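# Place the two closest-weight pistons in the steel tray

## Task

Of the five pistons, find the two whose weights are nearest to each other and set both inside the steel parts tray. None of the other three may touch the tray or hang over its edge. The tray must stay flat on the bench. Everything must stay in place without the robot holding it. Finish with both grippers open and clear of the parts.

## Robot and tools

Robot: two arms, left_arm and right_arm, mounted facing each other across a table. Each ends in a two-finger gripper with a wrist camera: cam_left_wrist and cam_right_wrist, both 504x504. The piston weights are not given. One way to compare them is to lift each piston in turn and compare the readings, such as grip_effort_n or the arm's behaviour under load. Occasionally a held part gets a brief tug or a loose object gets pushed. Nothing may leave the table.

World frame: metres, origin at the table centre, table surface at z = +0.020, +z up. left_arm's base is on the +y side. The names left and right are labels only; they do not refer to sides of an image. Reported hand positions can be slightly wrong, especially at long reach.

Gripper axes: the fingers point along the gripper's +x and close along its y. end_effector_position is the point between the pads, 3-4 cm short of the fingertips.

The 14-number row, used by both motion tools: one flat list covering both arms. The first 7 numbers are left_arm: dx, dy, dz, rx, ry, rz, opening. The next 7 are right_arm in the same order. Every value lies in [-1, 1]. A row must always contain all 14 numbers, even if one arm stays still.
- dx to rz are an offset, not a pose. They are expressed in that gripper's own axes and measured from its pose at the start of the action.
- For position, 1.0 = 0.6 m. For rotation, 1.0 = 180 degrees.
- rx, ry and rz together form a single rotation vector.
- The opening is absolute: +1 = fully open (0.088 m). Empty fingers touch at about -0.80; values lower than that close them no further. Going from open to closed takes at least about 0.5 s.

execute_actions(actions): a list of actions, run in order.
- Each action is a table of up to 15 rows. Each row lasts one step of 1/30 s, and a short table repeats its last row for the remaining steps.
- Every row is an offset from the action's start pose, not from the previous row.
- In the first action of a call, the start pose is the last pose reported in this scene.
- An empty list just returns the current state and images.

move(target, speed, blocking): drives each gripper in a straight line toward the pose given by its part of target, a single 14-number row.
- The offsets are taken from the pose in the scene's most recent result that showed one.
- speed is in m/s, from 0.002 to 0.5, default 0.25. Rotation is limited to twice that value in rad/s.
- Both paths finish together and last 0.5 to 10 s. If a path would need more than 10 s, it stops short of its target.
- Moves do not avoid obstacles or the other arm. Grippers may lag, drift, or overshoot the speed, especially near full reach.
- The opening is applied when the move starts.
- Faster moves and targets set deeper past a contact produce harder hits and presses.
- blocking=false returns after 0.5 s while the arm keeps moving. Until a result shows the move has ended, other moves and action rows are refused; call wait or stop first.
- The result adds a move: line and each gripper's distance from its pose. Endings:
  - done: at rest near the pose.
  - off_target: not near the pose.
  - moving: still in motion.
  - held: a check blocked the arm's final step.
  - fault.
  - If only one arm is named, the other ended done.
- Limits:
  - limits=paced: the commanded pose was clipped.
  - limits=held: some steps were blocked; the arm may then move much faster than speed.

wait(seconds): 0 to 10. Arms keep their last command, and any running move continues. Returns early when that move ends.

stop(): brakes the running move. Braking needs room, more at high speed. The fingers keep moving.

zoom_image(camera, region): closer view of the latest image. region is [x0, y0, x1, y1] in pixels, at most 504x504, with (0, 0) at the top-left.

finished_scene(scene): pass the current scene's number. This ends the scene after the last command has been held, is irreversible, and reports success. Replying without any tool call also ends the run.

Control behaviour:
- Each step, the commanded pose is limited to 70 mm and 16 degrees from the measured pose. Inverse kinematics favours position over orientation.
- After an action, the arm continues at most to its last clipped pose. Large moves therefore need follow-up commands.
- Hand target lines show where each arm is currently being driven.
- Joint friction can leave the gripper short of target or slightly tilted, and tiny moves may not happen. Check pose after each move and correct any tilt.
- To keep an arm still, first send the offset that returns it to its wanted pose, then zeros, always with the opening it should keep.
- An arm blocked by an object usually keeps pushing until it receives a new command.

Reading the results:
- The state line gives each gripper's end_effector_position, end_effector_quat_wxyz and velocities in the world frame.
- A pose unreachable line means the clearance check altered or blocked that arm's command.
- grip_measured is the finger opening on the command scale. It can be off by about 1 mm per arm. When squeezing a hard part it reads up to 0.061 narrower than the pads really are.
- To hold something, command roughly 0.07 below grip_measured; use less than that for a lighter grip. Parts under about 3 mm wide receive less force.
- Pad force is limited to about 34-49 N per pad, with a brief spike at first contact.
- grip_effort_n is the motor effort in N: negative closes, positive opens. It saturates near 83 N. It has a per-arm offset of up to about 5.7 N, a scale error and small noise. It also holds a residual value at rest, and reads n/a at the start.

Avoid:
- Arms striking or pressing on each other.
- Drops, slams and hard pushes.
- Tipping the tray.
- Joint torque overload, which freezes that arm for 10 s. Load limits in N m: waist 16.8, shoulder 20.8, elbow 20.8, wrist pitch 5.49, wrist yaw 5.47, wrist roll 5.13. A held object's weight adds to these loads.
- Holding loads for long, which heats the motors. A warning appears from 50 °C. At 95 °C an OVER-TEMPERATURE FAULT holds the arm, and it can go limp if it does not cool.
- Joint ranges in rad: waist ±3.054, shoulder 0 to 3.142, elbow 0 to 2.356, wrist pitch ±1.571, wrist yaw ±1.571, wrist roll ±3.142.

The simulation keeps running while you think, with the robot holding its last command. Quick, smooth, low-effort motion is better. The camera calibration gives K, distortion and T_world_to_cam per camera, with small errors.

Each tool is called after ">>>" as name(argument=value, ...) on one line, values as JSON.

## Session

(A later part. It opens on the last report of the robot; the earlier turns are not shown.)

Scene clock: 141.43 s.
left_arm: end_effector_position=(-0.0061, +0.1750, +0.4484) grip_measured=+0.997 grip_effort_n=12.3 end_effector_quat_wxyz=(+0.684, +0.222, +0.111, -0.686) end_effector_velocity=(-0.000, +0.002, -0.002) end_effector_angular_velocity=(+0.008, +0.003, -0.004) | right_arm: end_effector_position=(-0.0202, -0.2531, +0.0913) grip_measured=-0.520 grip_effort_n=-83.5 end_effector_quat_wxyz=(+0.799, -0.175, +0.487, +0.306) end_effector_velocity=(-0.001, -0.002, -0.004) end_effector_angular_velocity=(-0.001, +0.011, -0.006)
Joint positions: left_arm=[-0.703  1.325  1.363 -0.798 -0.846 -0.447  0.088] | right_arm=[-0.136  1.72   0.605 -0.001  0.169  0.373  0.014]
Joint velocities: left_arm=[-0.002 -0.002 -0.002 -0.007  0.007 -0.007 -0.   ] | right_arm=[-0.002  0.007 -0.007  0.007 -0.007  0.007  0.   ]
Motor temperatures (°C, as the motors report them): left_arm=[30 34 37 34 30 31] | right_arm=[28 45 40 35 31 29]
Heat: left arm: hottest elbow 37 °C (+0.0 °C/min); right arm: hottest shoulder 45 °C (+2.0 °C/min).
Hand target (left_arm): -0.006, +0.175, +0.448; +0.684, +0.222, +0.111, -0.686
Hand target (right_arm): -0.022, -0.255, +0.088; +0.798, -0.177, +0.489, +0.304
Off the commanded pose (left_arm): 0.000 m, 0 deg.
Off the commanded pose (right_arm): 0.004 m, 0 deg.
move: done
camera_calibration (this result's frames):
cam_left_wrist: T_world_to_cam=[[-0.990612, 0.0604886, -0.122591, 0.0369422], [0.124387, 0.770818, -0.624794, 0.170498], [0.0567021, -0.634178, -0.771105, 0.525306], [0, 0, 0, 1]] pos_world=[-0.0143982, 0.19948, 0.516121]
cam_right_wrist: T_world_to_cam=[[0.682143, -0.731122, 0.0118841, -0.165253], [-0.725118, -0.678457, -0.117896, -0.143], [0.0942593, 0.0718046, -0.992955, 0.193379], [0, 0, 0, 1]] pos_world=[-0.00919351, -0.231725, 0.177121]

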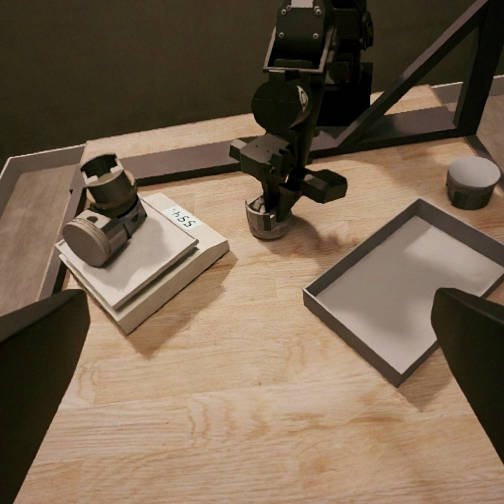

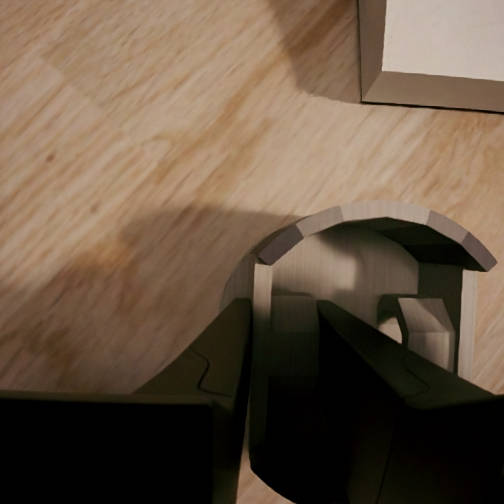

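>>> move(target=[0,0,0,0,0,0,1,0.02,0,-0.011,0,0,0,-0.65], speed=0.02)

>>> move(target=[0,0,0,0,0,0,1,0,0,0,0,0,0,-0.2])

>>> move(target=[0,0,0,0,0,0,1,-0.31,0,0.163,0,0,0,-0.2], speed=0.15)

>>> move(target=[0,0,0,0,0,0,1,0.063,-0.317,0.175,0.108,0,-0.057,-0.3], speed=0.18)

Scene clock: 145.83 s.
left_arm: end_effector_position=(-0.0061, +0.1750, +0.4484) grip_measured=+0.997 grip_effort_n=11.9 end_effector_quat_wxyz=(+0.684, +0.222, +0.111, -0.686) end_effector_velocity=(+0.001, +0.001, +0.001) end_effector_angular_velocity=(-0.003, +0.015, +0.013) | right_arm: end_effector_position=(-0.0162, -0.2464, +0.0875) grip_measured=-0.520 grip_effort_n=-83.5 end_effector_quat_wxyz=(+0.806, -0.167, +0.476, +0.310) end_effector_velocity=(-0.001, -0.001, -0.005) end_effector_angular_velocity=(-0.011, +0.009, +0.007)
Joint positions: left_arm=[-0.703  1.325  1.363 -0.798 -0.846 -0.447  0.088] | right_arm=[-0.136  1.753  0.604  0.064  0.174  0.373  0.014]
Joint velocities: left_arm=[-0.002 -0.002  0.002 -0.007 -0.007 -0.022 -0.   ] | right_arm=[-0.002  0.017 -0.002  0.007 -0.007 -0.007 -0.001]
Motor temperatures (°C, as the motors report them): left_arm=[30 34 38 34 30 31] | right_arm=[28 44 39 35 31 29]
Heat: left arm: hottest elbow 38 °C (+1.0 °C/min); right arm: hottest shoulder 44 °C (+1.0 °C/min).
Hand target (left_arm): -0.006, +0.175, +0.448; +0.684, +0.222, +0.111, -0.686
Hand target (right_arm): -0.021, -0.253, +0.078; +0.799, -0.175, +0.487, +0.306
Off the commanded pose (left_arm): 0.000 m, 0 deg.
Off the commanded pose (right_arm): 0.013 m, 2 deg.
move: off_target (right_arm)
camera_calibration (this result's frames):
cam_left_wrist: T_world_to_cam=[[-0.990612, 0.0604886, -0.122591, 0.0369422], [0.124387, 0.770818, -0.624794, 0.170498], [0.0567021, -0.634178, -0.771105, 0.525306], [0, 0, 0, 1]] pos_world=[-0.0143982, 0.19948, 0.516121]
cam_right_wrist: T_world_to_cam=[[0.680356, -0.732867, 0.00470585, -0.162838], [-0.724372, -0.673418, -0.147626, -0.132099], [0.11136, 0.0970297, -0.989032, 0.194891], [0, 0, 0, 1]] pos_world=[-0.00660413, -0.227207, 0.174018]

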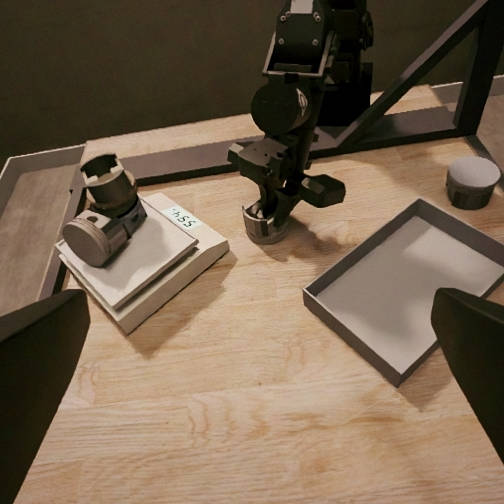

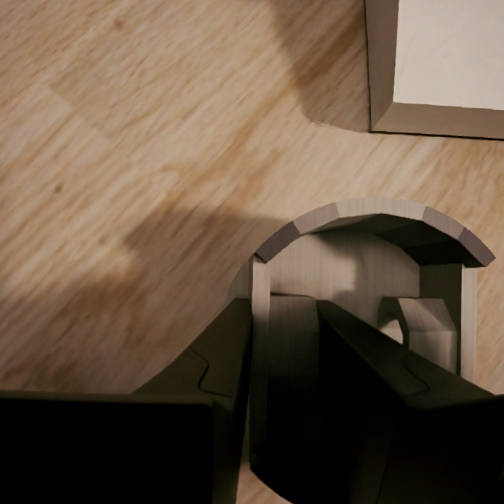

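Scene clock: 146.53 s.
left_arm: end_effector_position=(-0.0061, +0.1750, +0.4484) grip_measured=+0.997 grip_effort_n=12.3 end_effector_quat_wxyz=(+0.684, +0.222, +0.111, -0.686) end_effector_velocity=(+0.002, +0.001, -0.002) end_effector_angular_velocity=(+0.002, +0.007, +0.013) | right_arm: end_effector_position=(-0.0163, -0.2461, +0.0876) grip_measured=-0.206 grip_effort_n=20.7 end_effector_quat_wxyz=(+0.805, -0.166, +0.476, +0.311) end_effector_velocity=(-0.004, -0.003, -0.003) end_effector_angular_velocity=(-0.014, +0.024, +0.014)
Joint positions: left_arm=[-0.703  1.325  1.363 -0.798 -0.846 -0.447  0.088] | right_arm=[-0.136  1.753  0.604  0.065  0.173  0.373  0.029]
Joint velocities: left_arm=[-0.002 -0.002 -0.007 -0.007 -0.007 -0.022  0.   ] | right_arm=[-0.002 -0.002 -0.002 -0.022 -0.022 -0.007  0.001]
Motor temperatures (°C, as the motors report them): left_arm=[30 34 38 34 30 31] | right_arm=[28 44 39 35 31 29]
Heat: left arm: hottest elbow 38 °C (+1.0 °C/min); right arm: hottest shoulder 44 °C (+1.0 °C/min).
Hand target (left_arm): -0.006, +0.175, +0.448; +0.684, +0.222, +0.111, -0.686
Hand target (right_arm): -0.016, -0.246, +0.088; +0.806, -0.166, +0.476, +0.310
Off the commanded pose (left_arm): 0.000 m, 0 deg.
Off the commanded pose (right_arm): 0.000 m, 0 deg.
move: done
camera_calibration (this result's frames):
cam_left_wrist: T_world_to_cam=[[-0.990612, 0.0604886, -0.122591, 0.0369422], [0.124387, 0.770818, -0.624794, 0.170498], [0.0567021, -0.634178, -0.771105, 0.525306], [0, 0, 0, 1]] pos_world=[-0.0143982, 0.19948, 0.516121]
cam_right_wrist: T_world_to_cam=[[0.680881, -0.732388, 0.00302879, -0.162267], [-0.724, -0.673696, -0.148184, -0.131966], [0.110569, 0.0987029, -0.988955, 0.195344], [0, 0, 0, 1]] pos_world=[-0.00665757, -0.227029, 0.174123]

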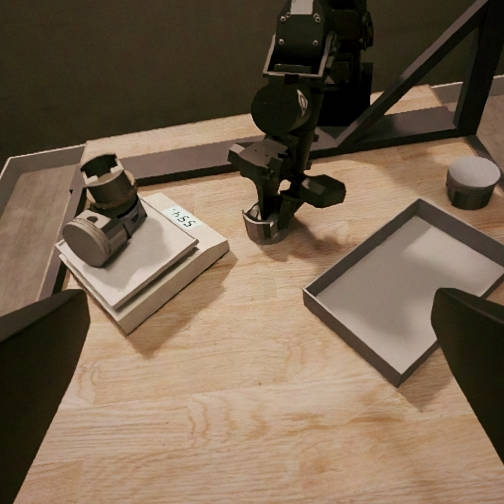

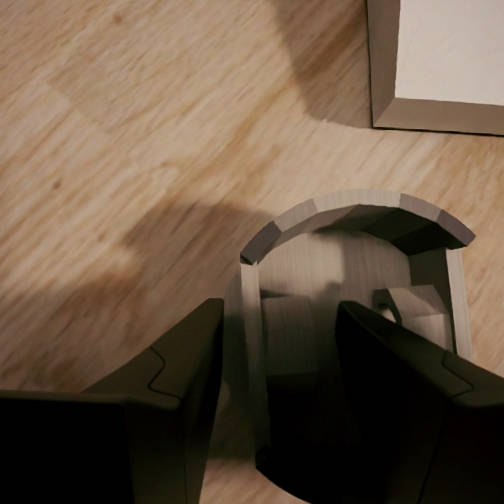

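Scene clock: 148.50 s.
left_arm: end_effector_position=(-0.0061, +0.1750, +0.4484) grip_measured=+0.997 grip_effort_n=12.8 end_effector_quat_wxyz=(+0.684, +0.222, +0.111, -0.686) end_effector_velocity=(+0.001, +0.001, +0.002) end_effector_angular_velocity=(-0.017, +0.004, +0.012) | right_arm: end_effector_position=(-0.0164, -0.2566, +0.2928) grip_measured=-0.203 grip_effort_n=20.7 end_effector_quat_wxyz=(+0.803, -0.170, +0.480, +0.309) end_effector_velocity=(+0.000, -0.007, +0.001) end_effector_angular_velocity=(-0.025, +0.001, -0.004)
Joint positions: left_arm=[-0.703  1.325  1.363 -0.798 -0.846 -0.447  0.088] | right_arm=[-0.154  1.355  1.151 -0.889  0.165  0.356  0.029]
Joint velocities: left_arm=[-0.007 -0.002 -0.002  0.007 -0.022 -0.007 -0.   ] | right_arm=[-0.007 -0.007  0.007 -0.037  0.007 -0.007 -0.   ]
Motor temperatures (°C, as the motors report them): left_arm=[30 34 38 34 30 31] | right_arm=[28 44 39 35 31 29]
Heat: left arm: hottest elbow 38 °C (+1.0 °C/min); right arm: hottest shoulder 44 °C (+1.0 °C/min).
Hand target (left_arm): -0.006, +0.175, +0.448; +0.684, +0.222, +0.111, -0.686
Hand target (right_arm): -0.015, -0.255, +0.298; +0.806, -0.166, +0.476, +0.311
Off the commanded pose (left_arm): 0.000 m, 0 deg.
Off the commanded pose (right_arm): 0.005 m, 1 deg.
move: done
camera_calibration (this result's frames):
cam_left_wrist: T_world_to_cam=[[-0.990612, 0.0604886, -0.122591, 0.0369422], [0.124387, 0.770818, -0.624794, 0.170498], [0.0567021, -0.634178, -0.771105, 0.525306], [0, 0, 0, 1]] pos_world=[-0.0143982, 0.19948, 0.516121]
cam_right_wrist: T_world_to_cam=[[0.680988, -0.732255, 0.00757908, -0.171853], [-0.72459, -0.675285, -0.137691, -0.112182], [0.105943, 0.0882741, -0.990446, 0.396984], [0, 0, 0, 1]] pos_world=[-0.00631334, -0.236638, 0.379047]

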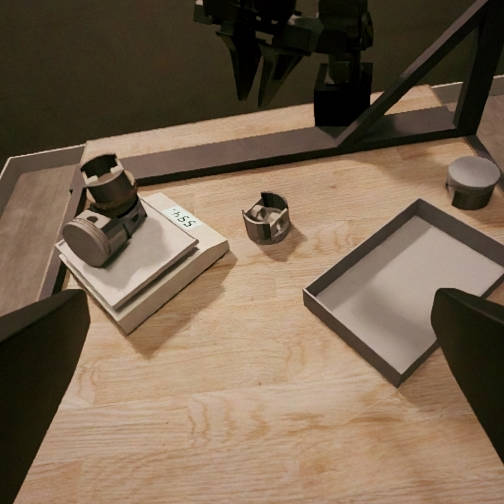

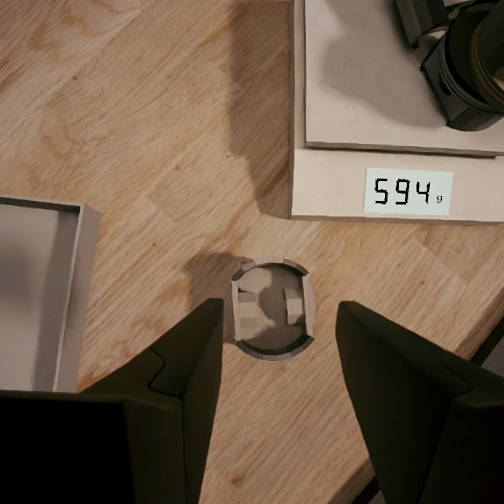

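Scene clock: 150.30 s.
left_arm: end_effector_position=(-0.0061, +0.1750, +0.4484) grip_measured=+0.997 grip_effort_n=12.3 end_effector_quat_wxyz=(+0.684, +0.222, +0.111, -0.686) end_effector_velocity=(+0.002, +0.003, -0.002) end_effector_angular_velocity=(+0.014, -0.005, -0.004) | right_arm: end_effector_position=(+0.1890, -0.3299, +0.3022) grip_measured=-0.297 grip_effort_n=-16.0 end_effector_quat_wxyz=(+0.844, -0.077, +0.509, +0.149) end_effector_velocity=(-0.000, -0.002, -0.001) end_effector_angular_velocity=(-0.012, +0.014, +0.015)
Joint positions: left_arm=[-0.703  1.325  1.363 -0.798 -0.846 -0.447  0.088] | right_arm=[-0.746  1.737  1.564 -0.911  0.067  0.171  0.024]
Joint velocities: left_arm=[-0.002 -0.007 -0.002 -0.022  0.007 -0.007 -0.   ] | right_arm=[-0.007  0.007  0.012 -0.022 -0.007 -0.022 -0.   ]
Motor temperatures (°C, as the motors report them): left_arm=[30 34 38 34 30 31] | right_arm=[28 43 40 35 31 29]
Heat: left arm: hottest elbow 38 °C (+1.0 °C/min); right arm: hottest shoulder 43 °C (-1.0 °C/min).
Hand target (left_arm): -0.006, +0.175, +0.448; +0.684, +0.222, +0.111, -0.686
Hand target (right_arm): +0.192, -0.329, +0.303; +0.845, -0.077, +0.509, +0.149
Off the commanded pose (left_arm): 0.000 m, 0 deg.
Off the commanded pose (right_arm): 0.005 m, 0 deg.
move: done
camera_calibration (this result's frames):
cam_left_wrist: T_world_to_cam=[[-0.990612, 0.0604886, -0.122591, 0.0369422], [0.124387, 0.770818, -0.624794, 0.170498], [0.0567021, -0.634178, -0.771105, 0.525306], [0, 0, 0, 1]] pos_world=[-0.0143982, 0.19948, 0.516121]
cam_right_wrist: T_world_to_cam=[[0.35748, -0.933865, 0.0102172, -0.371576], [-0.926226, -0.355915, -0.124221, 0.127808], [0.119643, 0.0349433, -0.992202, 0.371383], [0, 0, 0, 1]] pos_world=[0.206777, -0.31449, 0.38816]

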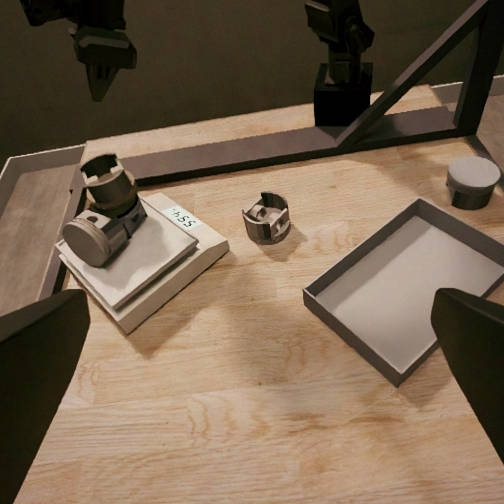

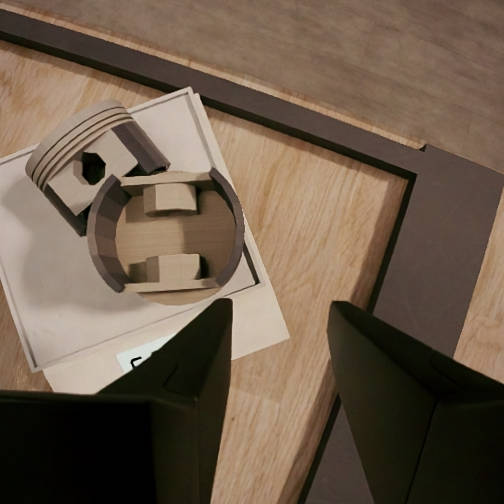

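>>> move(target=[0,0,0,0,0,0,1,0.07,0.027,-0.01,0,0,0,-0.3], speed=0.06)

>>> move(target=[0,0,0,0,0,0,1,0.11,0,-0.015,0,0,0,-0.3], speed=0.04)

Scene clock: 154.43 s.
left_arm: end_effector_position=(-0.0061, +0.1750, +0.4484) grip_measured=+0.997 grip_effort_n=11.9 end_effector_quat_wxyz=(+0.684, +0.222, +0.111, -0.686) end_effector_velocity=(+0.000, +0.000, +0.001) end_effector_angular_velocity=(-0.009, +0.023, +0.013) | right_arm: end_effector_position=(+0.1987, -0.3087, +0.2722) grip_measured=-0.297 grip_effort_n=-16.0 end_effector_quat_wxyz=(+0.849, -0.073, +0.500, +0.151) end_effector_velocity=(-0.000, -0.000, +0.001) end_effector_angular_velocity=(+0.006, -0.004, +0.007)
Joint positions: left_arm=[-0.703  1.325  1.363 -0.798 -0.846 -0.447  0.088] | right_arm=[-0.709  1.795  1.505 -0.776  0.083  0.203  0.024]
Joint velocities: left_arm=[-0.002 -0.002 -0.002  0.007 -0.007 -0.022 -0.   ] | right_arm=[-0.002 -0.007 -0.007  0.007 -0.007 -0.007  0.   ]
Motor temperatures (°C, as the motors report them): left_arm=[30 34 38 34 30 31] | right_arm=[28 43 40 35 31 29]
Heat: left arm: hottest elbow 38 °C (+1.0 °C/min); right arm: hottest shoulder 43 °C (-1.0 °C/min).
Hand target (left_arm): -0.006, +0.175, +0.448; +0.684, +0.222, +0.111, -0.686
Hand target (right_arm): +0.197, -0.309, +0.263; +0.844, -0.077, +0.509, +0.149
Off the commanded pose (left_arm): 0.000 m, 0 deg.
Off the commanded pose (right_arm): 0.010 m, 1 deg.
move: off_target (right_arm)
camera_calibration (this result's frames):
cam_left_wrist: T_world_to_cam=[[-0.990612, 0.0604886, -0.122591, 0.0369422], [0.124387, 0.770818, -0.624794, 0.170498], [0.0567021, -0.634178, -0.771105, 0.525306], [0, 0, 0, 1]] pos_world=[-0.0143982, 0.19948, 0.516121]
cam_right_wrist: T_world_to_cam=[[0.357859, -0.933761, 0.00523695, -0.35368], [-0.923581, -0.354773, -0.145377, 0.14615], [0.137606, 0.0471879, -0.989362, 0.339168], [0, 0, 0, 1]] pos_world=[0.214878, -0.294407, 0.358659]

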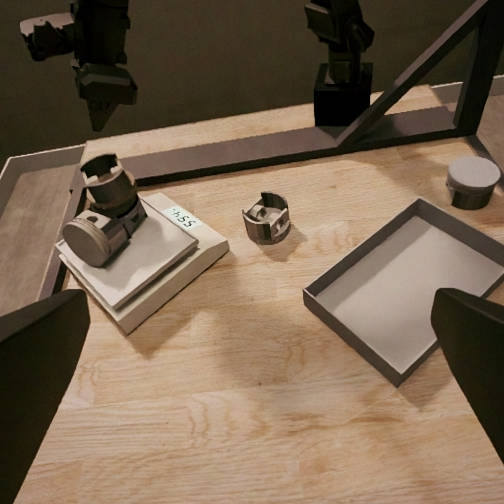

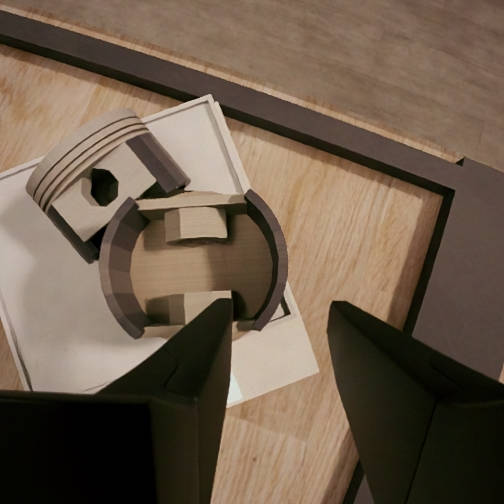

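Scene clock: 156.47 s.
left_arm: end_effector_position=(-0.0061, +0.1750, +0.4484) grip_measured=+0.997 grip_effort_n=12.8 end_effector_quat_wxyz=(+0.684, +0.222, +0.111, -0.686) end_effector_velocity=(+0.001, +0.001, -0.000) end_effector_angular_velocity=(-0.001, +0.011, +0.013) | right_arm: end_effector_position=(+0.2223, -0.2964, +0.2201) grip_measured=-0.297 grip_effort_n=-16.0 end_effector_quat_wxyz=(+0.855, -0.070, +0.491, +0.153) end_effector_velocity=(-0.004, +0.000, -0.003) end_effector_angular_velocity=(+0.006, +0.019, +0.015)
Joint positions: left_arm=[-0.703  1.325  1.363 -0.798 -0.846 -0.447  0.088] | right_arm=[-0.714  1.909  1.434 -0.568  0.081  0.199  0.024]
Joint velocities: left_arm=[-0.002 -0.002 -0.002 -0.007 -0.007 -0.022 -0.   ] | right_arm=[-0.002 -0.002 -0.007 -0.007 -0.022 -0.007  0.   ]
Motor temperatures (°C, as the motors report them): left_arm=[30 34 38 34 30 31] | right_arm=[28 43 40 35 31 29]
Heat: left arm: hottest elbow 38 °C (+1.0 °C/min); right arm: hottest shoulder 43 °C (-1.0 °C/min).
Hand target (left_arm): -0.006, +0.175, +0.448; +0.684, +0.222, +0.111, -0.686
Hand target (right_arm): +0.220, -0.299, +0.210; +0.849, -0.073, +0.500, +0.151
Off the commanded pose (left_arm): 0.000 m, 0 deg.
Off the commanded pose (right_arm): 0.010 m, 1 deg.
move: off_target (right_arm)
camera_calibration (this result's frames):
cam_left_wrist: T_world_to_cam=[[-0.990612, 0.0604886, -0.122591, 0.0369422], [0.124387, 0.770818, -0.624794, 0.170498], [0.0567021, -0.634178, -0.771105, 0.525306], [0, 0, 0, 1]] pos_world=[-0.0143982, 0.19948, 0.516121]
cam_right_wrist: T_world_to_cam=[[0.357439, -0.933935, 0.00145245, -0.349513], [-0.920681, -0.352627, -0.167334, 0.169598], [0.156791, 0.0584744, -0.985899, 0.282078], [0, 0, 0, 1]] pos_world=[0.236848, -0.283112, 0.306988]

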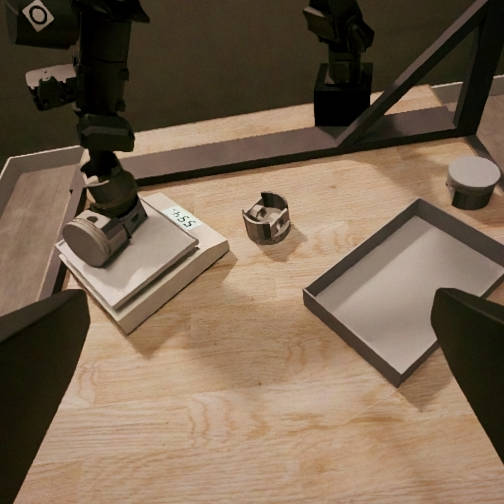

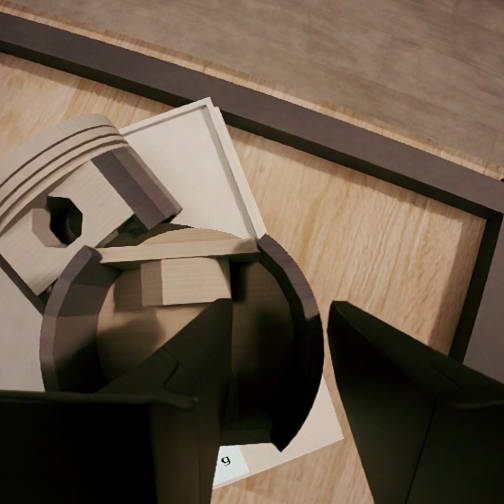

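>>> move(target=[0,0,0,0,0,0,1,0.02,-0.018,-0.012,0,0.015,0,-0.3], speed=0.03)

>>> move(target=[0,0,0,0,0,0,1,0,0,0,0,0,0,-0.9])

>>> move(target=[0,0,0,0,0,0,1,-0.08,0,0.03,0,0,0,-0.9], speed=0.05)

Scene clock: 163.87 s.
left_arm: end_effector_position=(-0.0061, +0.1750, +0.4484) grip_measured=+0.997 grip_effort_n=11.9 end_effector_quat_wxyz=(+0.684, +0.222, +0.111, -0.686) end_effector_velocity=(+0.001, +0.001, -0.000) end_effector_angular_velocity=(-0.001, +0.011, +0.013) | right_arm: end_effector_position=(+0.2242, -0.3055, +0.2091) grip_measured=-0.297 grip_effort_n=-16.0 end_effector_quat_wxyz=(+0.845, -0.072, +0.507, +0.152) end_effector_velocity=(+0.003, +0.002, +0.000) end_effector_angular_velocity=(+0.011, -0.013, +0.007)
Joint positions: left_arm=[-0.703  1.325  1.363 -0.798 -0.846 -0.447  0.088] | right_arm=[-0.74   1.93   1.434 -0.582  0.06   0.18   0.024]
Joint velocities: left_arm=[-0.002 -0.002 -0.002 -0.007 -0.007 -0.022 -0.   ] | right_arm=[-0.002  0.002 -0.002  0.022 -0.007 -0.007  0.   ]
Motor temperatures (°C, as the motors report them): left_arm=[30 34 38 34 30 31] | right_arm=[28 43 40 35 31 29]
Heat: left arm: hottest elbow 38 °C (+1.0 °C/min); right arm: hottest shoulder 43 °C (-2.0 °C/min).
Hand target (left_arm): -0.006, +0.175, +0.448; +0.684, +0.222, +0.111, -0.686
Hand target (right_arm): +0.225, -0.306, +0.205; +0.843, -0.074, +0.511, +0.152
Off the commanded pose (left_arm): 0.000 m, 0 deg.
Off the commanded pose (right_arm): 0.004 m, 1 deg.
move: done
camera_calibration (this result's frames):
cam_left_wrist: T_world_to_cam=[[-0.990612, 0.0604886, -0.122591, 0.0369422], [0.124387, 0.770818, -0.624794, 0.170498], [0.0567021, -0.634178, -0.771105, 0.525306], [0, 0, 0, 1]] pos_world=[-0.0143982, 0.19948, 0.516121]
cam_right_wrist: T_world_to_cam=[[0.358612, -0.933486, -0.00098242, -0.358308], [-0.925618, -0.355452, -0.129945, 0.158762], [0.120953, 0.0475093, -0.991521, 0.277329], [0, 0, 0, 1]] pos_world=[0.241903, -0.291219, 0.295256]

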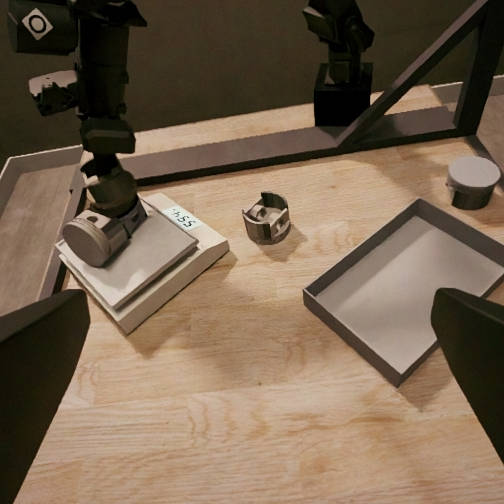

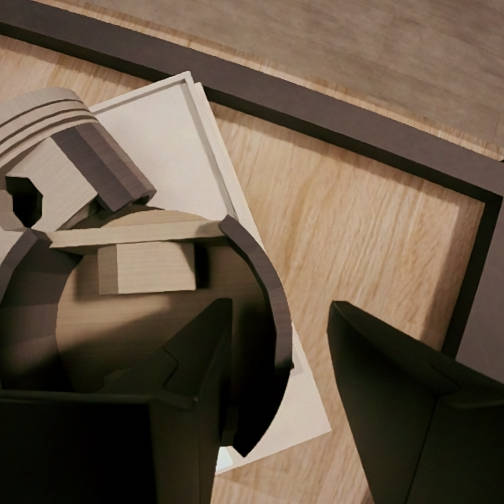

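Scene clock: 164.37 s.
left_arm: end_effector_position=(-0.0061, +0.1750, +0.4484) grip_measured=+0.997 grip_effort_n=12.3 end_effector_quat_wxyz=(+0.684, +0.222, +0.111, -0.686) end_effector_velocity=(+0.001, +0.001, -0.000) end_effector_angular_velocity=(-0.001, +0.011, +0.013) | right_arm: end_effector_position=(+0.2242, -0.3055, +0.2091) grip_measured=-0.748 grip_effort_n=-83.5 end_effector_quat_wxyz=(+0.845, -0.072, +0.508, +0.153) end_effector_velocity=(+0.002, -0.002, +0.001) end_effector_angular_velocity=(-0.005, -0.011, +0.001)
Joint positions: left_arm=[-0.703  1.325  1.363 -0.798 -0.846 -0.447  0.088] | right_arm=[-0.74   1.93   1.434 -0.583  0.06   0.179  0.002]
Joint velocities: left_arm=[-0.002 -0.002 -0.002 -0.007 -0.007 -0.022 -0.   ] | right_arm=[-0.002 -0.002 -0.002  0.007  0.007 -0.007 -0.   ]
Motor temperatures (°C, as the motors report them): left_arm=[30 34 38 34 30 31] | right_arm=[28 43 40 35 31 29]
Heat: left arm: hottest elbow 38 °C (+1.0 °C/min); right arm: hottest shoulder 43 °C (-2.0 °C/min).
Hand target (left_arm): -0.006, +0.175, +0.448; +0.684, +0.222, +0.111, -0.686
Hand target (right_arm): +0.224, -0.306, +0.209; +0.845, -0.072, +0.507, +0.152
Off the commanded pose (left_arm): 0.000 m, 0 deg.
Off the commanded pose (right_arm): 0.000 m, 0 deg.
move: done
camera_calibration (this result's frames):
cam_left_wrist: T_world_to_cam=[[-0.990612, 0.0604886, -0.122591, 0.0369422], [0.124387, 0.770818, -0.624794, 0.170498], [0.0567021, -0.634178, -0.771105, 0.525306], [0, 0, 0, 1]] pos_world=[-0.0143982, 0.19948, 0.516121]
cam_right_wrist: T_world_to_cam=[[0.359093, -0.933301, -0.00107342, -0.358295], [-0.92549, -0.355938, -0.129525, 0.158412], [0.120504, 0.047505, -0.991576, 0.277408], [0, 0, 0, 1]] pos_world=[0.241841, -0.291191, 0.295205]

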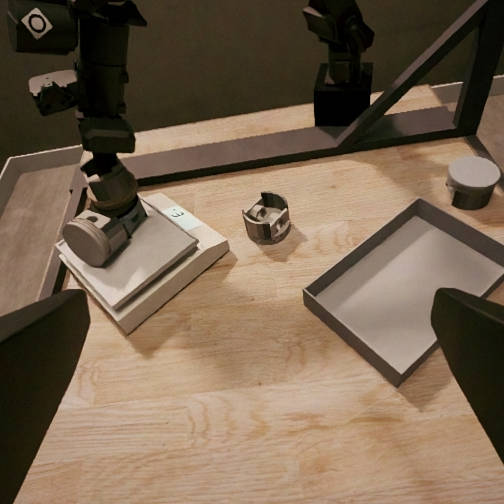

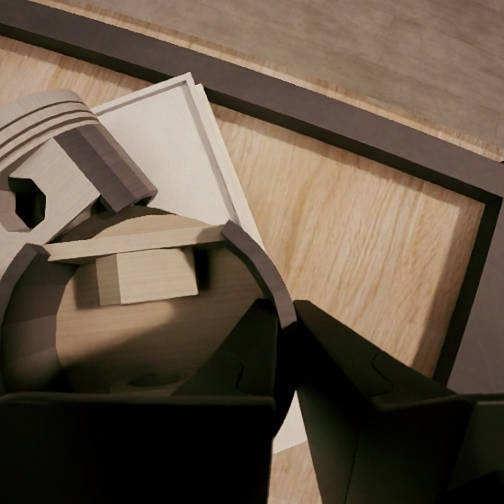

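Scene clock: 165.80 s.
left_arm: end_effector_position=(-0.0061, +0.1750, +0.4484) grip_measured=+0.997 grip_effort_n=11.9 end_effector_quat_wxyz=(+0.684, +0.222, +0.111, -0.686) end_effector_velocity=(+0.001, +0.001, -0.000) end_effector_angular_velocity=(-0.000, -0.002, +0.006) | right_arm: end_effector_position=(+0.2144, -0.3111, +0.2446) grip_measured=-0.748 grip_effort_n=-83.5 end_effector_quat_wxyz=(+0.836, -0.078, +0.523, +0.149) end_effector_velocity=(-0.004, -0.002, -0.002) end_effector_angular_velocity=(-0.014, +0.019, +0.020)
Joint positions: left_arm=[-0.703  1.325  1.363 -0.798 -0.846 -0.447  0.088] | right_arm=[-0.74   1.888  1.536 -0.765  0.06   0.179  0.002]
Joint velocities: left_arm=[-0.002 -0.002 -0.002 -0.007 -0.007 -0.007 -0.   ] | right_arm=[-0.002 -0.002 -0.002 -0.022 -0.007 -0.022 -0.   ]
Motor temperatures (°C, as the motors report them): left_arm=[30 34 38 34 30 31] | right_arm=[28 44 40 35 31 29]
Heat: left arm: hottest elbow 38 °C (+1.0 °C/min); right arm: hottest shoulder 44 °C (-1.0 °C/min).
Hand target (left_arm): -0.006, +0.175, +0.448; +0.684, +0.222, +0.111, -0.686
Hand target (right_arm): +0.218, -0.310, +0.260; +0.845, -0.072, +0.507, +0.153
Off the commanded pose (left_arm): 0.000 m, 0 deg.
Off the commanded pose (right_arm): 0.016 m, 2 deg.
move: off_target (right_arm)
camera_calibration (this result's frames):
cam_left_wrist: T_world_to_cam=[[-0.990612, 0.0604886, -0.122591, 0.0369422], [0.124387, 0.770818, -0.624794, 0.170498], [0.0567021, -0.634178, -0.771105, 0.525306], [0, 0, 0, 1]] pos_world=[-0.0143982, 0.19948, 0.516121]
cam_right_wrist: T_world_to_cam=[[0.359156, -0.933265, 0.00488049, -0.361467], [-0.92915, -0.358054, -0.0920782, 0.142991], [0.0876808, 0.0285357, -0.99574, 0.316219], [0, 0, 0, 1]] pos_world=[0.234956, -0.29517, 0.329803]

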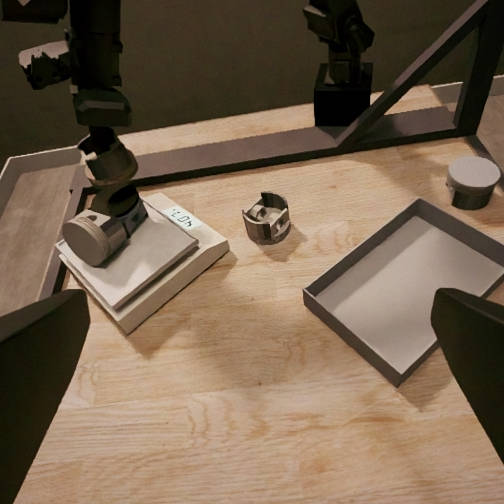

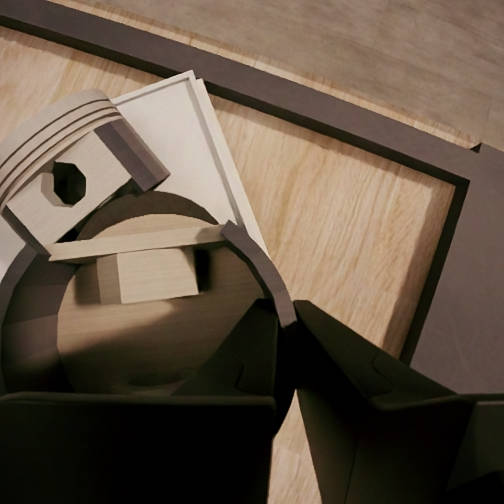

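>>> move(target=[0,0,0,0,0,0,1,-0.182,0.164,-0.378,-0.35,0.01,0.171,-0.9], speed=0.2)

>>> move(target=[0,0,0,0,0,0,1,0.22,0,-0.108,0,-0.01,0,-0.9], speed=0.1)

Scene clock: 179.63 s.
left_arm: end_effector_position=(-0.0061, +0.1750, +0.4484) grip_measured=+0.997 grip_effort_n=12.3 end_effector_quat_wxyz=(+0.684, +0.222, +0.111, -0.686) end_effector_velocity=(+0.000, +0.000, +0.001) end_effector_angular_velocity=(-0.009, +0.010, +0.006) | right_arm: end_effector_position=(-0.0523, -0.2979, +0.2488) grip_measured=-0.748 grip_effort_n=-83.5 end_effector_quat_wxyz=(+0.603, -0.364, +0.381, +0.599) end_effector_velocity=(-0.003, -0.002, -0.002) end_effector_angular_velocity=(-0.010, -0.004, +0.011)
Joint positions: left_arm=[-0.703  1.325  1.363 -0.798 -0.846 -0.447  0.088] | right_arm=[-0.356  1.227  0.909 -0.885 -0.284 -0.588  0.002]
Joint velocities: left_arm=[-0.002 -0.002 -0.002  0.007 -0.007 -0.007 -0.   ] | right_arm=[ 0.007 -0.007 -0.007 -0.007  0.007 -0.007 -0.   ]
Motor temperatures (°C, as the motors report them): left_arm=[30 34 38 34 30 31] | right_arm=[28 46 42 35 31 29]
Heat: left arm: hottest elbow 38 °C (+1.0 °C/min); right arm: hottest shoulder 46 °C (+1.0 °C/min).
Hand target (left_arm): -0.006, +0.175, +0.448; +0.684, +0.222, +0.111, -0.686
Hand target (right_arm): -0.056, -0.299, +0.248; +0.600, -0.364, +0.380, +0.603
Off the commanded pose (left_arm): 0.000 m, 0 deg.
Off the commanded pose (right_arm): 0.006 m, 1 deg.
move: done
camera_calibration (this result's frames):
cam_left_wrist: T_world_to_cam=[[-0.990612, 0.0604886, -0.122591, 0.0369422], [0.124387, 0.770818, -0.624794, 0.170498], [0.0567021, -0.634178, -0.771105, 0.525306], [0, 0, 0, 1]] pos_world=[-0.0143982, 0.19948, 0.516121]
cam_right_wrist: T_world_to_cam=[[0.999834, 0.0130269, 0.012705, 0.0601707], [0.0141813, -0.995332, -0.0954625, -0.239383], [0.0114021, 0.0956269, -0.995352, 0.3593], [0, 0, 0, 1]] pos_world=[-0.0608628, -0.273408, 0.334014]

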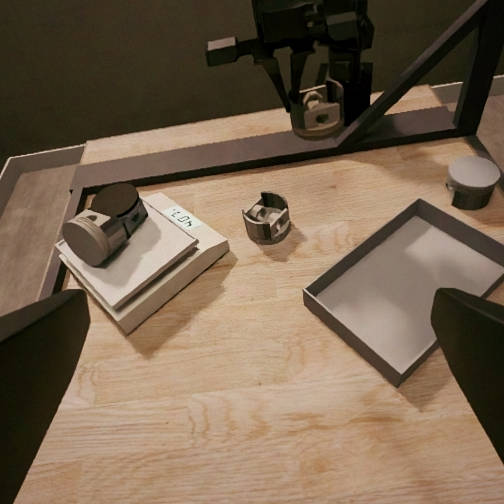

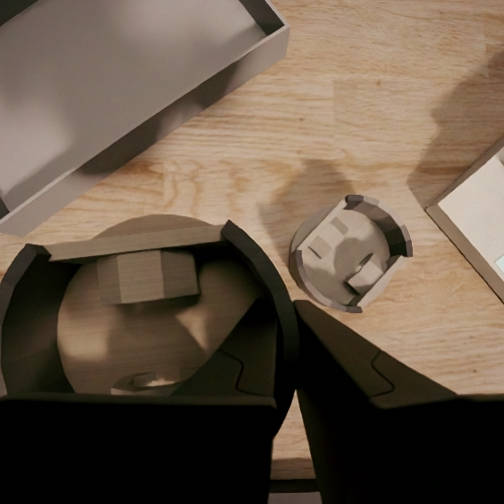

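Scene clock: 181.63 s.
left_arm: end_effector_position=(-0.0061, +0.1750, +0.4484) grip_measured=+0.997 grip_effort_n=12.3 end_effector_quat_wxyz=(+0.684, +0.222, +0.111, -0.686) end_effector_velocity=(+0.001, +0.001, -0.000) end_effector_angular_velocity=(-0.001, +0.011, +0.013) | right_arm: end_effector_position=(-0.0535, -0.2959, +0.1044) grip_measured=-0.748 grip_effort_n=-83.5 end_effector_quat_wxyz=(+0.612, -0.356, +0.368, +0.602) end_effector_velocity=(-0.002, +0.001, -0.002) end_effector_angular_velocity=(+0.014, +0.018, -0.000)
Joint positions: left_arm=[-0.703  1.325  1.363 -0.798 -0.846 -0.447  0.088] | right_arm=[-0.353  1.502  0.455 -0.119 -0.293 -0.577  0.002]
Joint velocities: left_arm=[-0.002 -0.002 -0.002 -0.007 -0.007 -0.022 -0.   ] | right_arm=[-0.002  0.012 -0.007  0.022 -0.022  0.007 -0.   ]
Motor temperatures (°C, as the motors report them): left_arm=[30 34 38 34 30 31] | right_arm=[28 46 42 35 31 29]
Heat: left arm: hottest elbow 38 °C (+1.0 °C/min); right arm: hottest shoulder 46 °C (+1.0 °C/min).
Hand target (left_arm): -0.006, +0.175, +0.448; +0.684, +0.222, +0.111, -0.686
Hand target (right_arm): -0.057, -0.297, +0.101; +0.609, -0.355, +0.372, +0.604
Off the commanded pose (left_arm): 0.000 m, 0 deg.
Off the commanded pose (right_arm): 0.003 m, 1 deg.
move: done
camera_calibration (this result's frames):
cam_left_wrist: T_world_to_cam=[[-0.990612, 0.0604886, -0.122591, 0.0369422], [0.124387, 0.770818, -0.624794, 0.170498], [0.0567021, -0.634178, -0.771105, 0.525306], [0, 0, 0, 1]] pos_world=[-0.0143982, 0.19948, 0.516121]
cam_right_wrist: T_world_to_cam=[[0.999667, 0.00932129, 0.0240705, 0.0608439], [0.0123511, -0.991572, -0.128964, -0.246627], [0.0226656, 0.129218, -0.991357, 0.225506], [0, 0, 0, 1]] pos_world=[-0.0628887, -0.274255, 0.190287]

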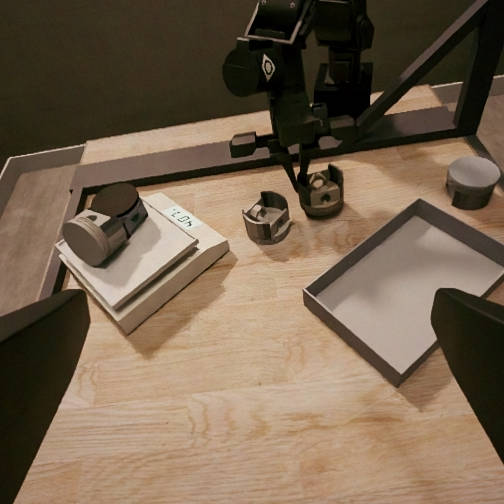

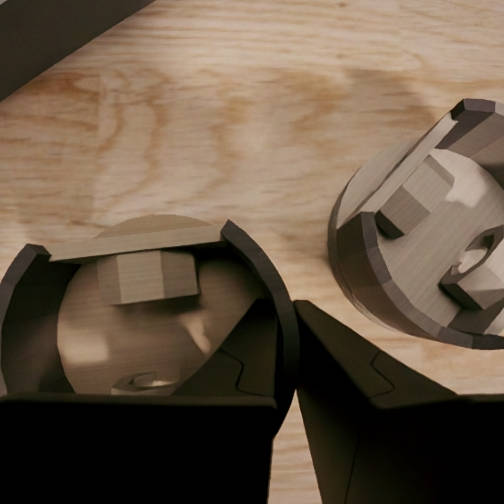

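>>> move(target=[0,0,0,0,0,0,1,0.045,0.04,-0.03,0,0,0,-0.9], speed=0.03)

>>> move(target=[0,0,0,0,0,0,1,0,0,0,0,0,0,-0.4])

>>> move(target=[0,0,0,0,0,0,1,-0.2,0,0.1,0,0,0,-0.4], speed=0.12)

>>> move(target=[0,0,0,0,0,0,1,-0.03,0.3,-0.06,-0.17,0,0.09,1], speed=0.18)

Scene clock: 186.33 s.
left_arm: end_effector_position=(-0.0061, +0.1750, +0.4484) grip_measured=+0.997 grip_effort_n=11.9 end_effector_quat_wxyz=(+0.684, +0.222, +0.111, -0.686) end_effector_velocity=(+0.003, +0.002, -0.002) end_effector_angular_velocity=(+0.008, -0.014, +0.006) | right_arm: end_effector_position=(-0.0693, -0.2865, +0.0861) grip_measured=-0.744 grip_effort_n=-83.5 end_effector_quat_wxyz=(+0.626, -0.349, +0.345, +0.606) end_effector_velocity=(-0.001, +0.005, +0.001) end_effector_angular_velocity=(+0.030, -0.015, +0.017)
Joint positions: left_arm=[-0.703  1.325  1.363 -0.798 -0.846 -0.447  0.088] | right_arm=[-0.264  1.565  0.363  0.116 -0.259 -0.49   0.003]
Joint velocities: left_arm=[-0.002 -0.002 -0.002 -0.022 -0.007 -0.007 -0.   ] | right_arm=[ 0.007  0.007 -0.012  0.051 -0.007 -0.007  0.   ]
Motor temperatures (°C, as the motors report them): left_arm=[30 34 38 34 30 31] | right_arm=[28 44 41 35 31 29]
Heat: left arm: hottest elbow 38 °C (+1.0 °C/min); right arm: hottest shoulder 44 °C (-1.0 °C/min).
Hand target (left_arm): -0.006, +0.175, +0.448; +0.684, +0.222, +0.111, -0.686
Hand target (right_arm): -0.078, -0.298, +0.073; +0.612, -0.356, +0.368, +0.603
Off the commanded pose (left_arm): 0.000 m, 0 deg.
Off the commanded pose (right_arm): 0.020 m, 3 deg.
move: off_target (right_arm)
camera_calibration (this result's frames):
cam_left_wrist: T_world_to_cam=[[-0.990612, 0.0604886, -0.122591, 0.0369422], [0.124387, 0.770818, -0.624794, 0.170498], [0.0567021, -0.634178, -0.771105, 0.525306], [0, 0, 0, 1]] pos_world=[-0.0143982, 0.19948, 0.516121]
cam_right_wrist: T_world_to_cam=[[0.998635, 0.00634147, 0.0518514, 0.0736899], [0.0154232, -0.984147, -0.176683, -0.233036], [0.0499089, 0.177241, -0.982901, 0.221504], [0, 0, 0, 1]] pos_world=[-0.0810501, -0.269069, 0.172722]

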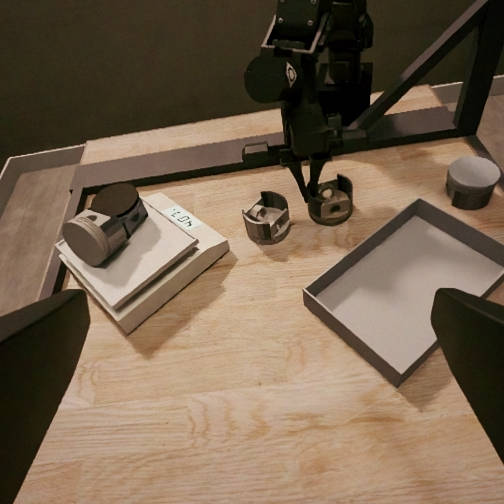

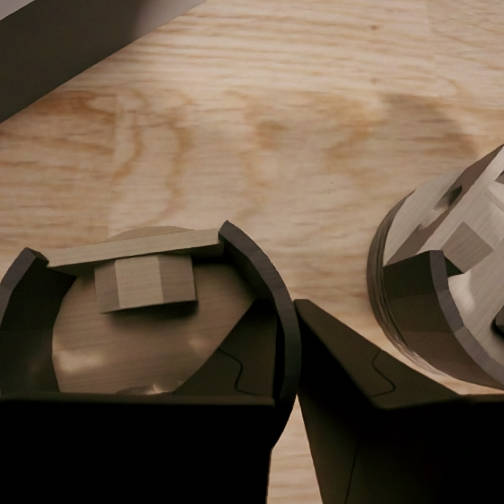

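Scene clock: 187.03 s.
left_arm: end_effector_position=(-0.0061, +0.1750, +0.4484) grip_measured=+0.997 grip_effort_n=12.3 end_effector_quat_wxyz=(+0.684, +0.222, +0.111, -0.686) end_effector_velocity=(+0.003, +0.001, +0.001) end_effector_angular_velocity=(-0.008, -0.008, +0.017) | right_arm: end_effector_position=(-0.0697, -0.2870, +0.0857) grip_measured=-0.406 grip_effort_n=20.7 end_effector_quat_wxyz=(+0.625, -0.350, +0.346, +0.606) end_effector_velocity=(+0.002, -0.003, -0.001) end_effector_angular_velocity=(-0.009, +0.002, -0.017)
Joint positions: left_arm=[-0.703  1.325  1.363 -0.798 -0.846 -0.447  0.088] | right_arm=[-0.264  1.566  0.362  0.114 -0.259 -0.49   0.019]
Joint velocities: left_arm=[-0.002 -0.002 -0.002 -0.007 -0.022 -0.007 -0.   ] | right_arm=[-0.007 -0.002 -0.002 -0.007  0.007  0.007  0.001]
Motor temperatures (°C, as the motors report them): left_arm=[30 34 38 34 30 31] | right_arm=[28 44 41 35 31 29]
Heat: left arm: hottest elbow 38 °C (+1.0 °C/min); right arm: hottest shoulder 44 °C (-1.0 °C/min).
Hand target (left_arm): -0.006, +0.175, +0.448; +0.684, +0.222, +0.111, -0.686
Hand target (right_arm): -0.069, -0.287, +0.086; +0.626, -0.349, +0.345, +0.606
Off the commanded pose (left_arm): 0.000 m, 0 deg.
Off the commanded pose (right_arm): 0.001 m, 0 deg.
move: done
camera_calibration (this result's frames):
cam_left_wrist: T_world_to_cam=[[-0.990612, 0.0604886, -0.122591, 0.0369422], [0.124387, 0.770818, -0.624794, 0.170498], [0.0567021, -0.634178, -0.771105, 0.525306], [0, 0, 0, 1]] pos_world=[-0.0143982, 0.19948, 0.516121]
cam_right_wrist: T_world_to_cam=[[0.998693, 0.00667012, 0.0506794, 0.0743018], [0.0154212, -0.98457, -0.174308, -0.233947], [0.0487347, 0.174862, -0.983386, 0.220458], [0, 0, 0, 1]] pos_world=[-0.0813409, -0.269383, 0.172251]

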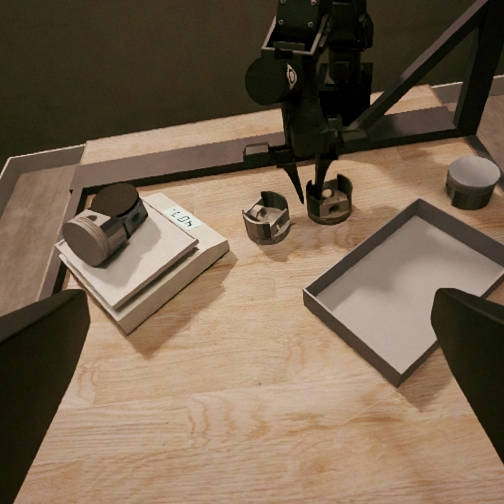

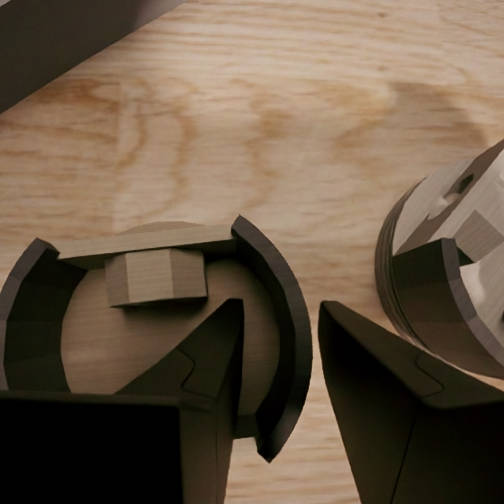

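Scene clock: 188.63 s.
left_arm: end_effector_position=(-0.0061, +0.1750, +0.4484) grip_measured=+0.997 grip_effort_n=12.3 end_effector_quat_wxyz=(+0.684, +0.222, +0.111, -0.686) end_effector_velocity=(+0.004, +0.003, -0.001) end_effector_angular_velocity=(+0.006, -0.023, -0.000) | right_arm: end_effector_position=(-0.0730, -0.2997, +0.2132) grip_measured=-0.403 grip_effort_n=20.7 end_effector_quat_wxyz=(+0.621, -0.352, +0.354, +0.605) end_effector_velocity=(+0.000, -0.001, +0.003) end_effector_angular_velocity=(-0.003, -0.001, +0.015)
Joint positions: left_arm=[-0.703  1.325  1.363 -0.798 -0.846 -0.447  0.088] | right_arm=[-0.285  1.129  0.68  -0.664 -0.268 -0.51   0.019]
Joint velocities: left_arm=[-0.002 -0.007 -0.002 -0.022 -0.007  0.007 -0.   ] | right_arm=[-0.007 -0.002  0.012 -0.022 -0.007 -0.022  0.   ]
Motor temperatures (°C, as the motors report them): left_arm=[30 34 38 34 30 31] | right_arm=[28 44 41 35 31 29]
Heat: left arm: hottest elbow 38 °C (+1.0 °C/min); right arm: hottest shoulder 44 °C (-1.0 °C/min).
Hand target (left_arm): -0.006, +0.175, +0.448; +0.684, +0.222, +0.111, -0.686
Hand target (right_arm): -0.071, -0.298, +0.220; +0.625, -0.350, +0.346, +0.606
Off the commanded pose (left_arm): 0.000 m, 0 deg.
Off the commanded pose (right_arm): 0.007 m, 1 deg.
move: done
camera_calibration (this result's frames):
cam_left_wrist: T_world_to_cam=[[-0.990612, 0.0604886, -0.122591, 0.0369422], [0.124387, 0.770818, -0.624794, 0.170498], [0.0567021, -0.634178, -0.771105, 0.525306], [0, 0, 0, 1]] pos_world=[-0.0143982, 0.19948, 0.516121]
cam_right_wrist: T_world_to_cam=[[0.999131, 0.00719976, 0.0410476, 0.0734828], [0.0136432, -0.987195, -0.158932, -0.228381], [0.0393777, 0.159354, -0.986436, 0.3436], [0, 0, 0, 1]] pos_world=[-0.0838333, -0.28074, 0.299626]

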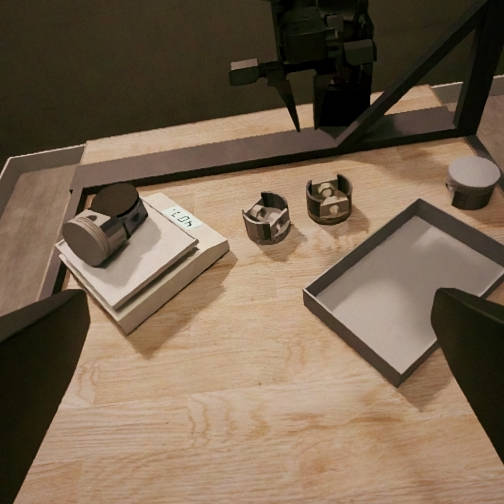

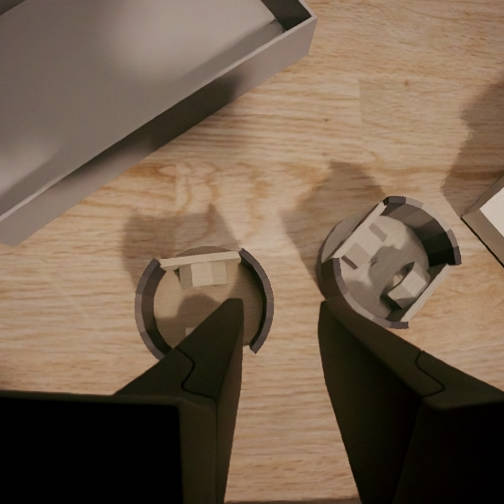

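Scene clock: 190.83 s.
left_arm: end_effector_position=(-0.0061, +0.1750, +0.4484) grip_measured=+0.997 grip_effort_n=12.3 end_effector_quat_wxyz=(+0.684, +0.222, +0.111, -0.686) end_effector_velocity=(+0.002, +0.001, -0.002) end_effector_angular_velocity=(+0.003, -0.006, +0.006) | right_arm: end_effector_position=(-0.2555, -0.3324, +0.2175) grip_measured=+0.979 grip_effort_n=20.7 end_effector_quat_wxyz=(+0.420, -0.440, +0.222, +0.762) end_effector_velocity=(-0.003, -0.003, -0.002) end_effector_angular_velocity=(-0.012, -0.006, +0.012)
Joint positions: left_arm=[-0.703  1.325  1.363 -0.798 -0.846 -0.447  0.088] | right_arm=[ 0.594  0.862  0.57  -0.751 -0.123 -0.269  0.087]
Joint velocities: left_arm=[-0.002 -0.002 -0.007 -0.007 -0.007 -0.007  0.   ] | right_arm=[ 0.022  0.002 -0.002 -0.007  0.007  0.007  0.   ]
Motor temperatures (°C, as the motors report them): left_arm=[30 34 38 35 30 31] | right_arm=[28 43 41 35 31 29]
Heat: left arm: hottest elbow 38 °C (+1.0 °C/min); right arm: hottest shoulder 43 °C (-2.0 °C/min).
Hand target (left_arm): -0.006, +0.175, +0.448; +0.684, +0.222, +0.111, -0.686
Hand target (right_arm): -0.256, -0.335, +0.212; +0.417, -0.445, +0.226, +0.760
Off the commanded pose (left_arm): 0.000 m, 0 deg.
Off the commanded pose (right_arm): 0.009 m, 1 deg.
move: off_target (right_arm)
camera_calibration (this result's frames):
cam_left_wrist: T_world_to_cam=[[-0.990612, 0.0604886, -0.122591, 0.0369422], [0.124387, 0.770818, -0.624794, 0.170498], [0.0567021, -0.634178, -0.771105, 0.525306], [0, 0, 0, 1]] pos_world=[-0.0143982, 0.19948, 0.516121]
cam_right_wrist: T_world_to_cam=[[0.8182, 0.571342, 0.0641619, 0.392123], [0.573019, -0.80128, -0.172043, -0.0498536], [-0.0468838, 0.177532, -0.982998, 0.343474], [0, 0, 0, 1]] pos_world=[-0.276165, -0.324961, 0.303898]

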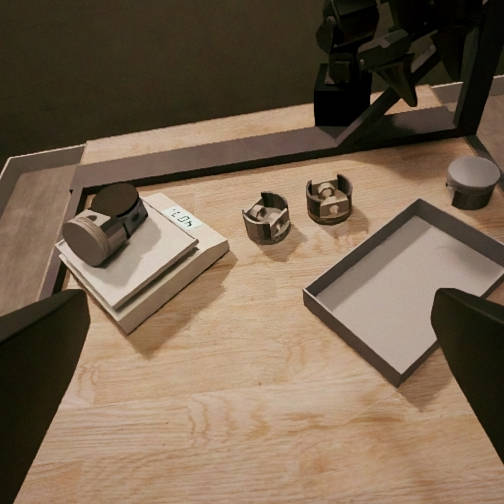

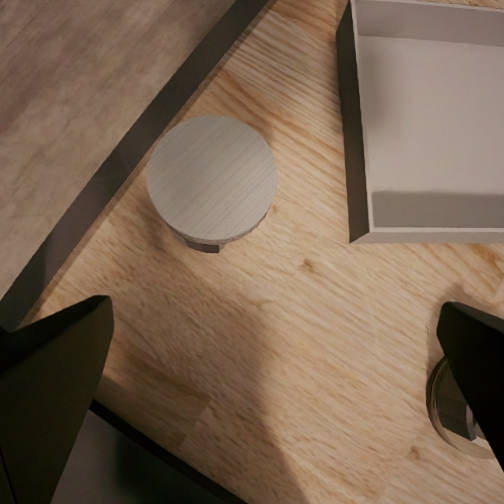

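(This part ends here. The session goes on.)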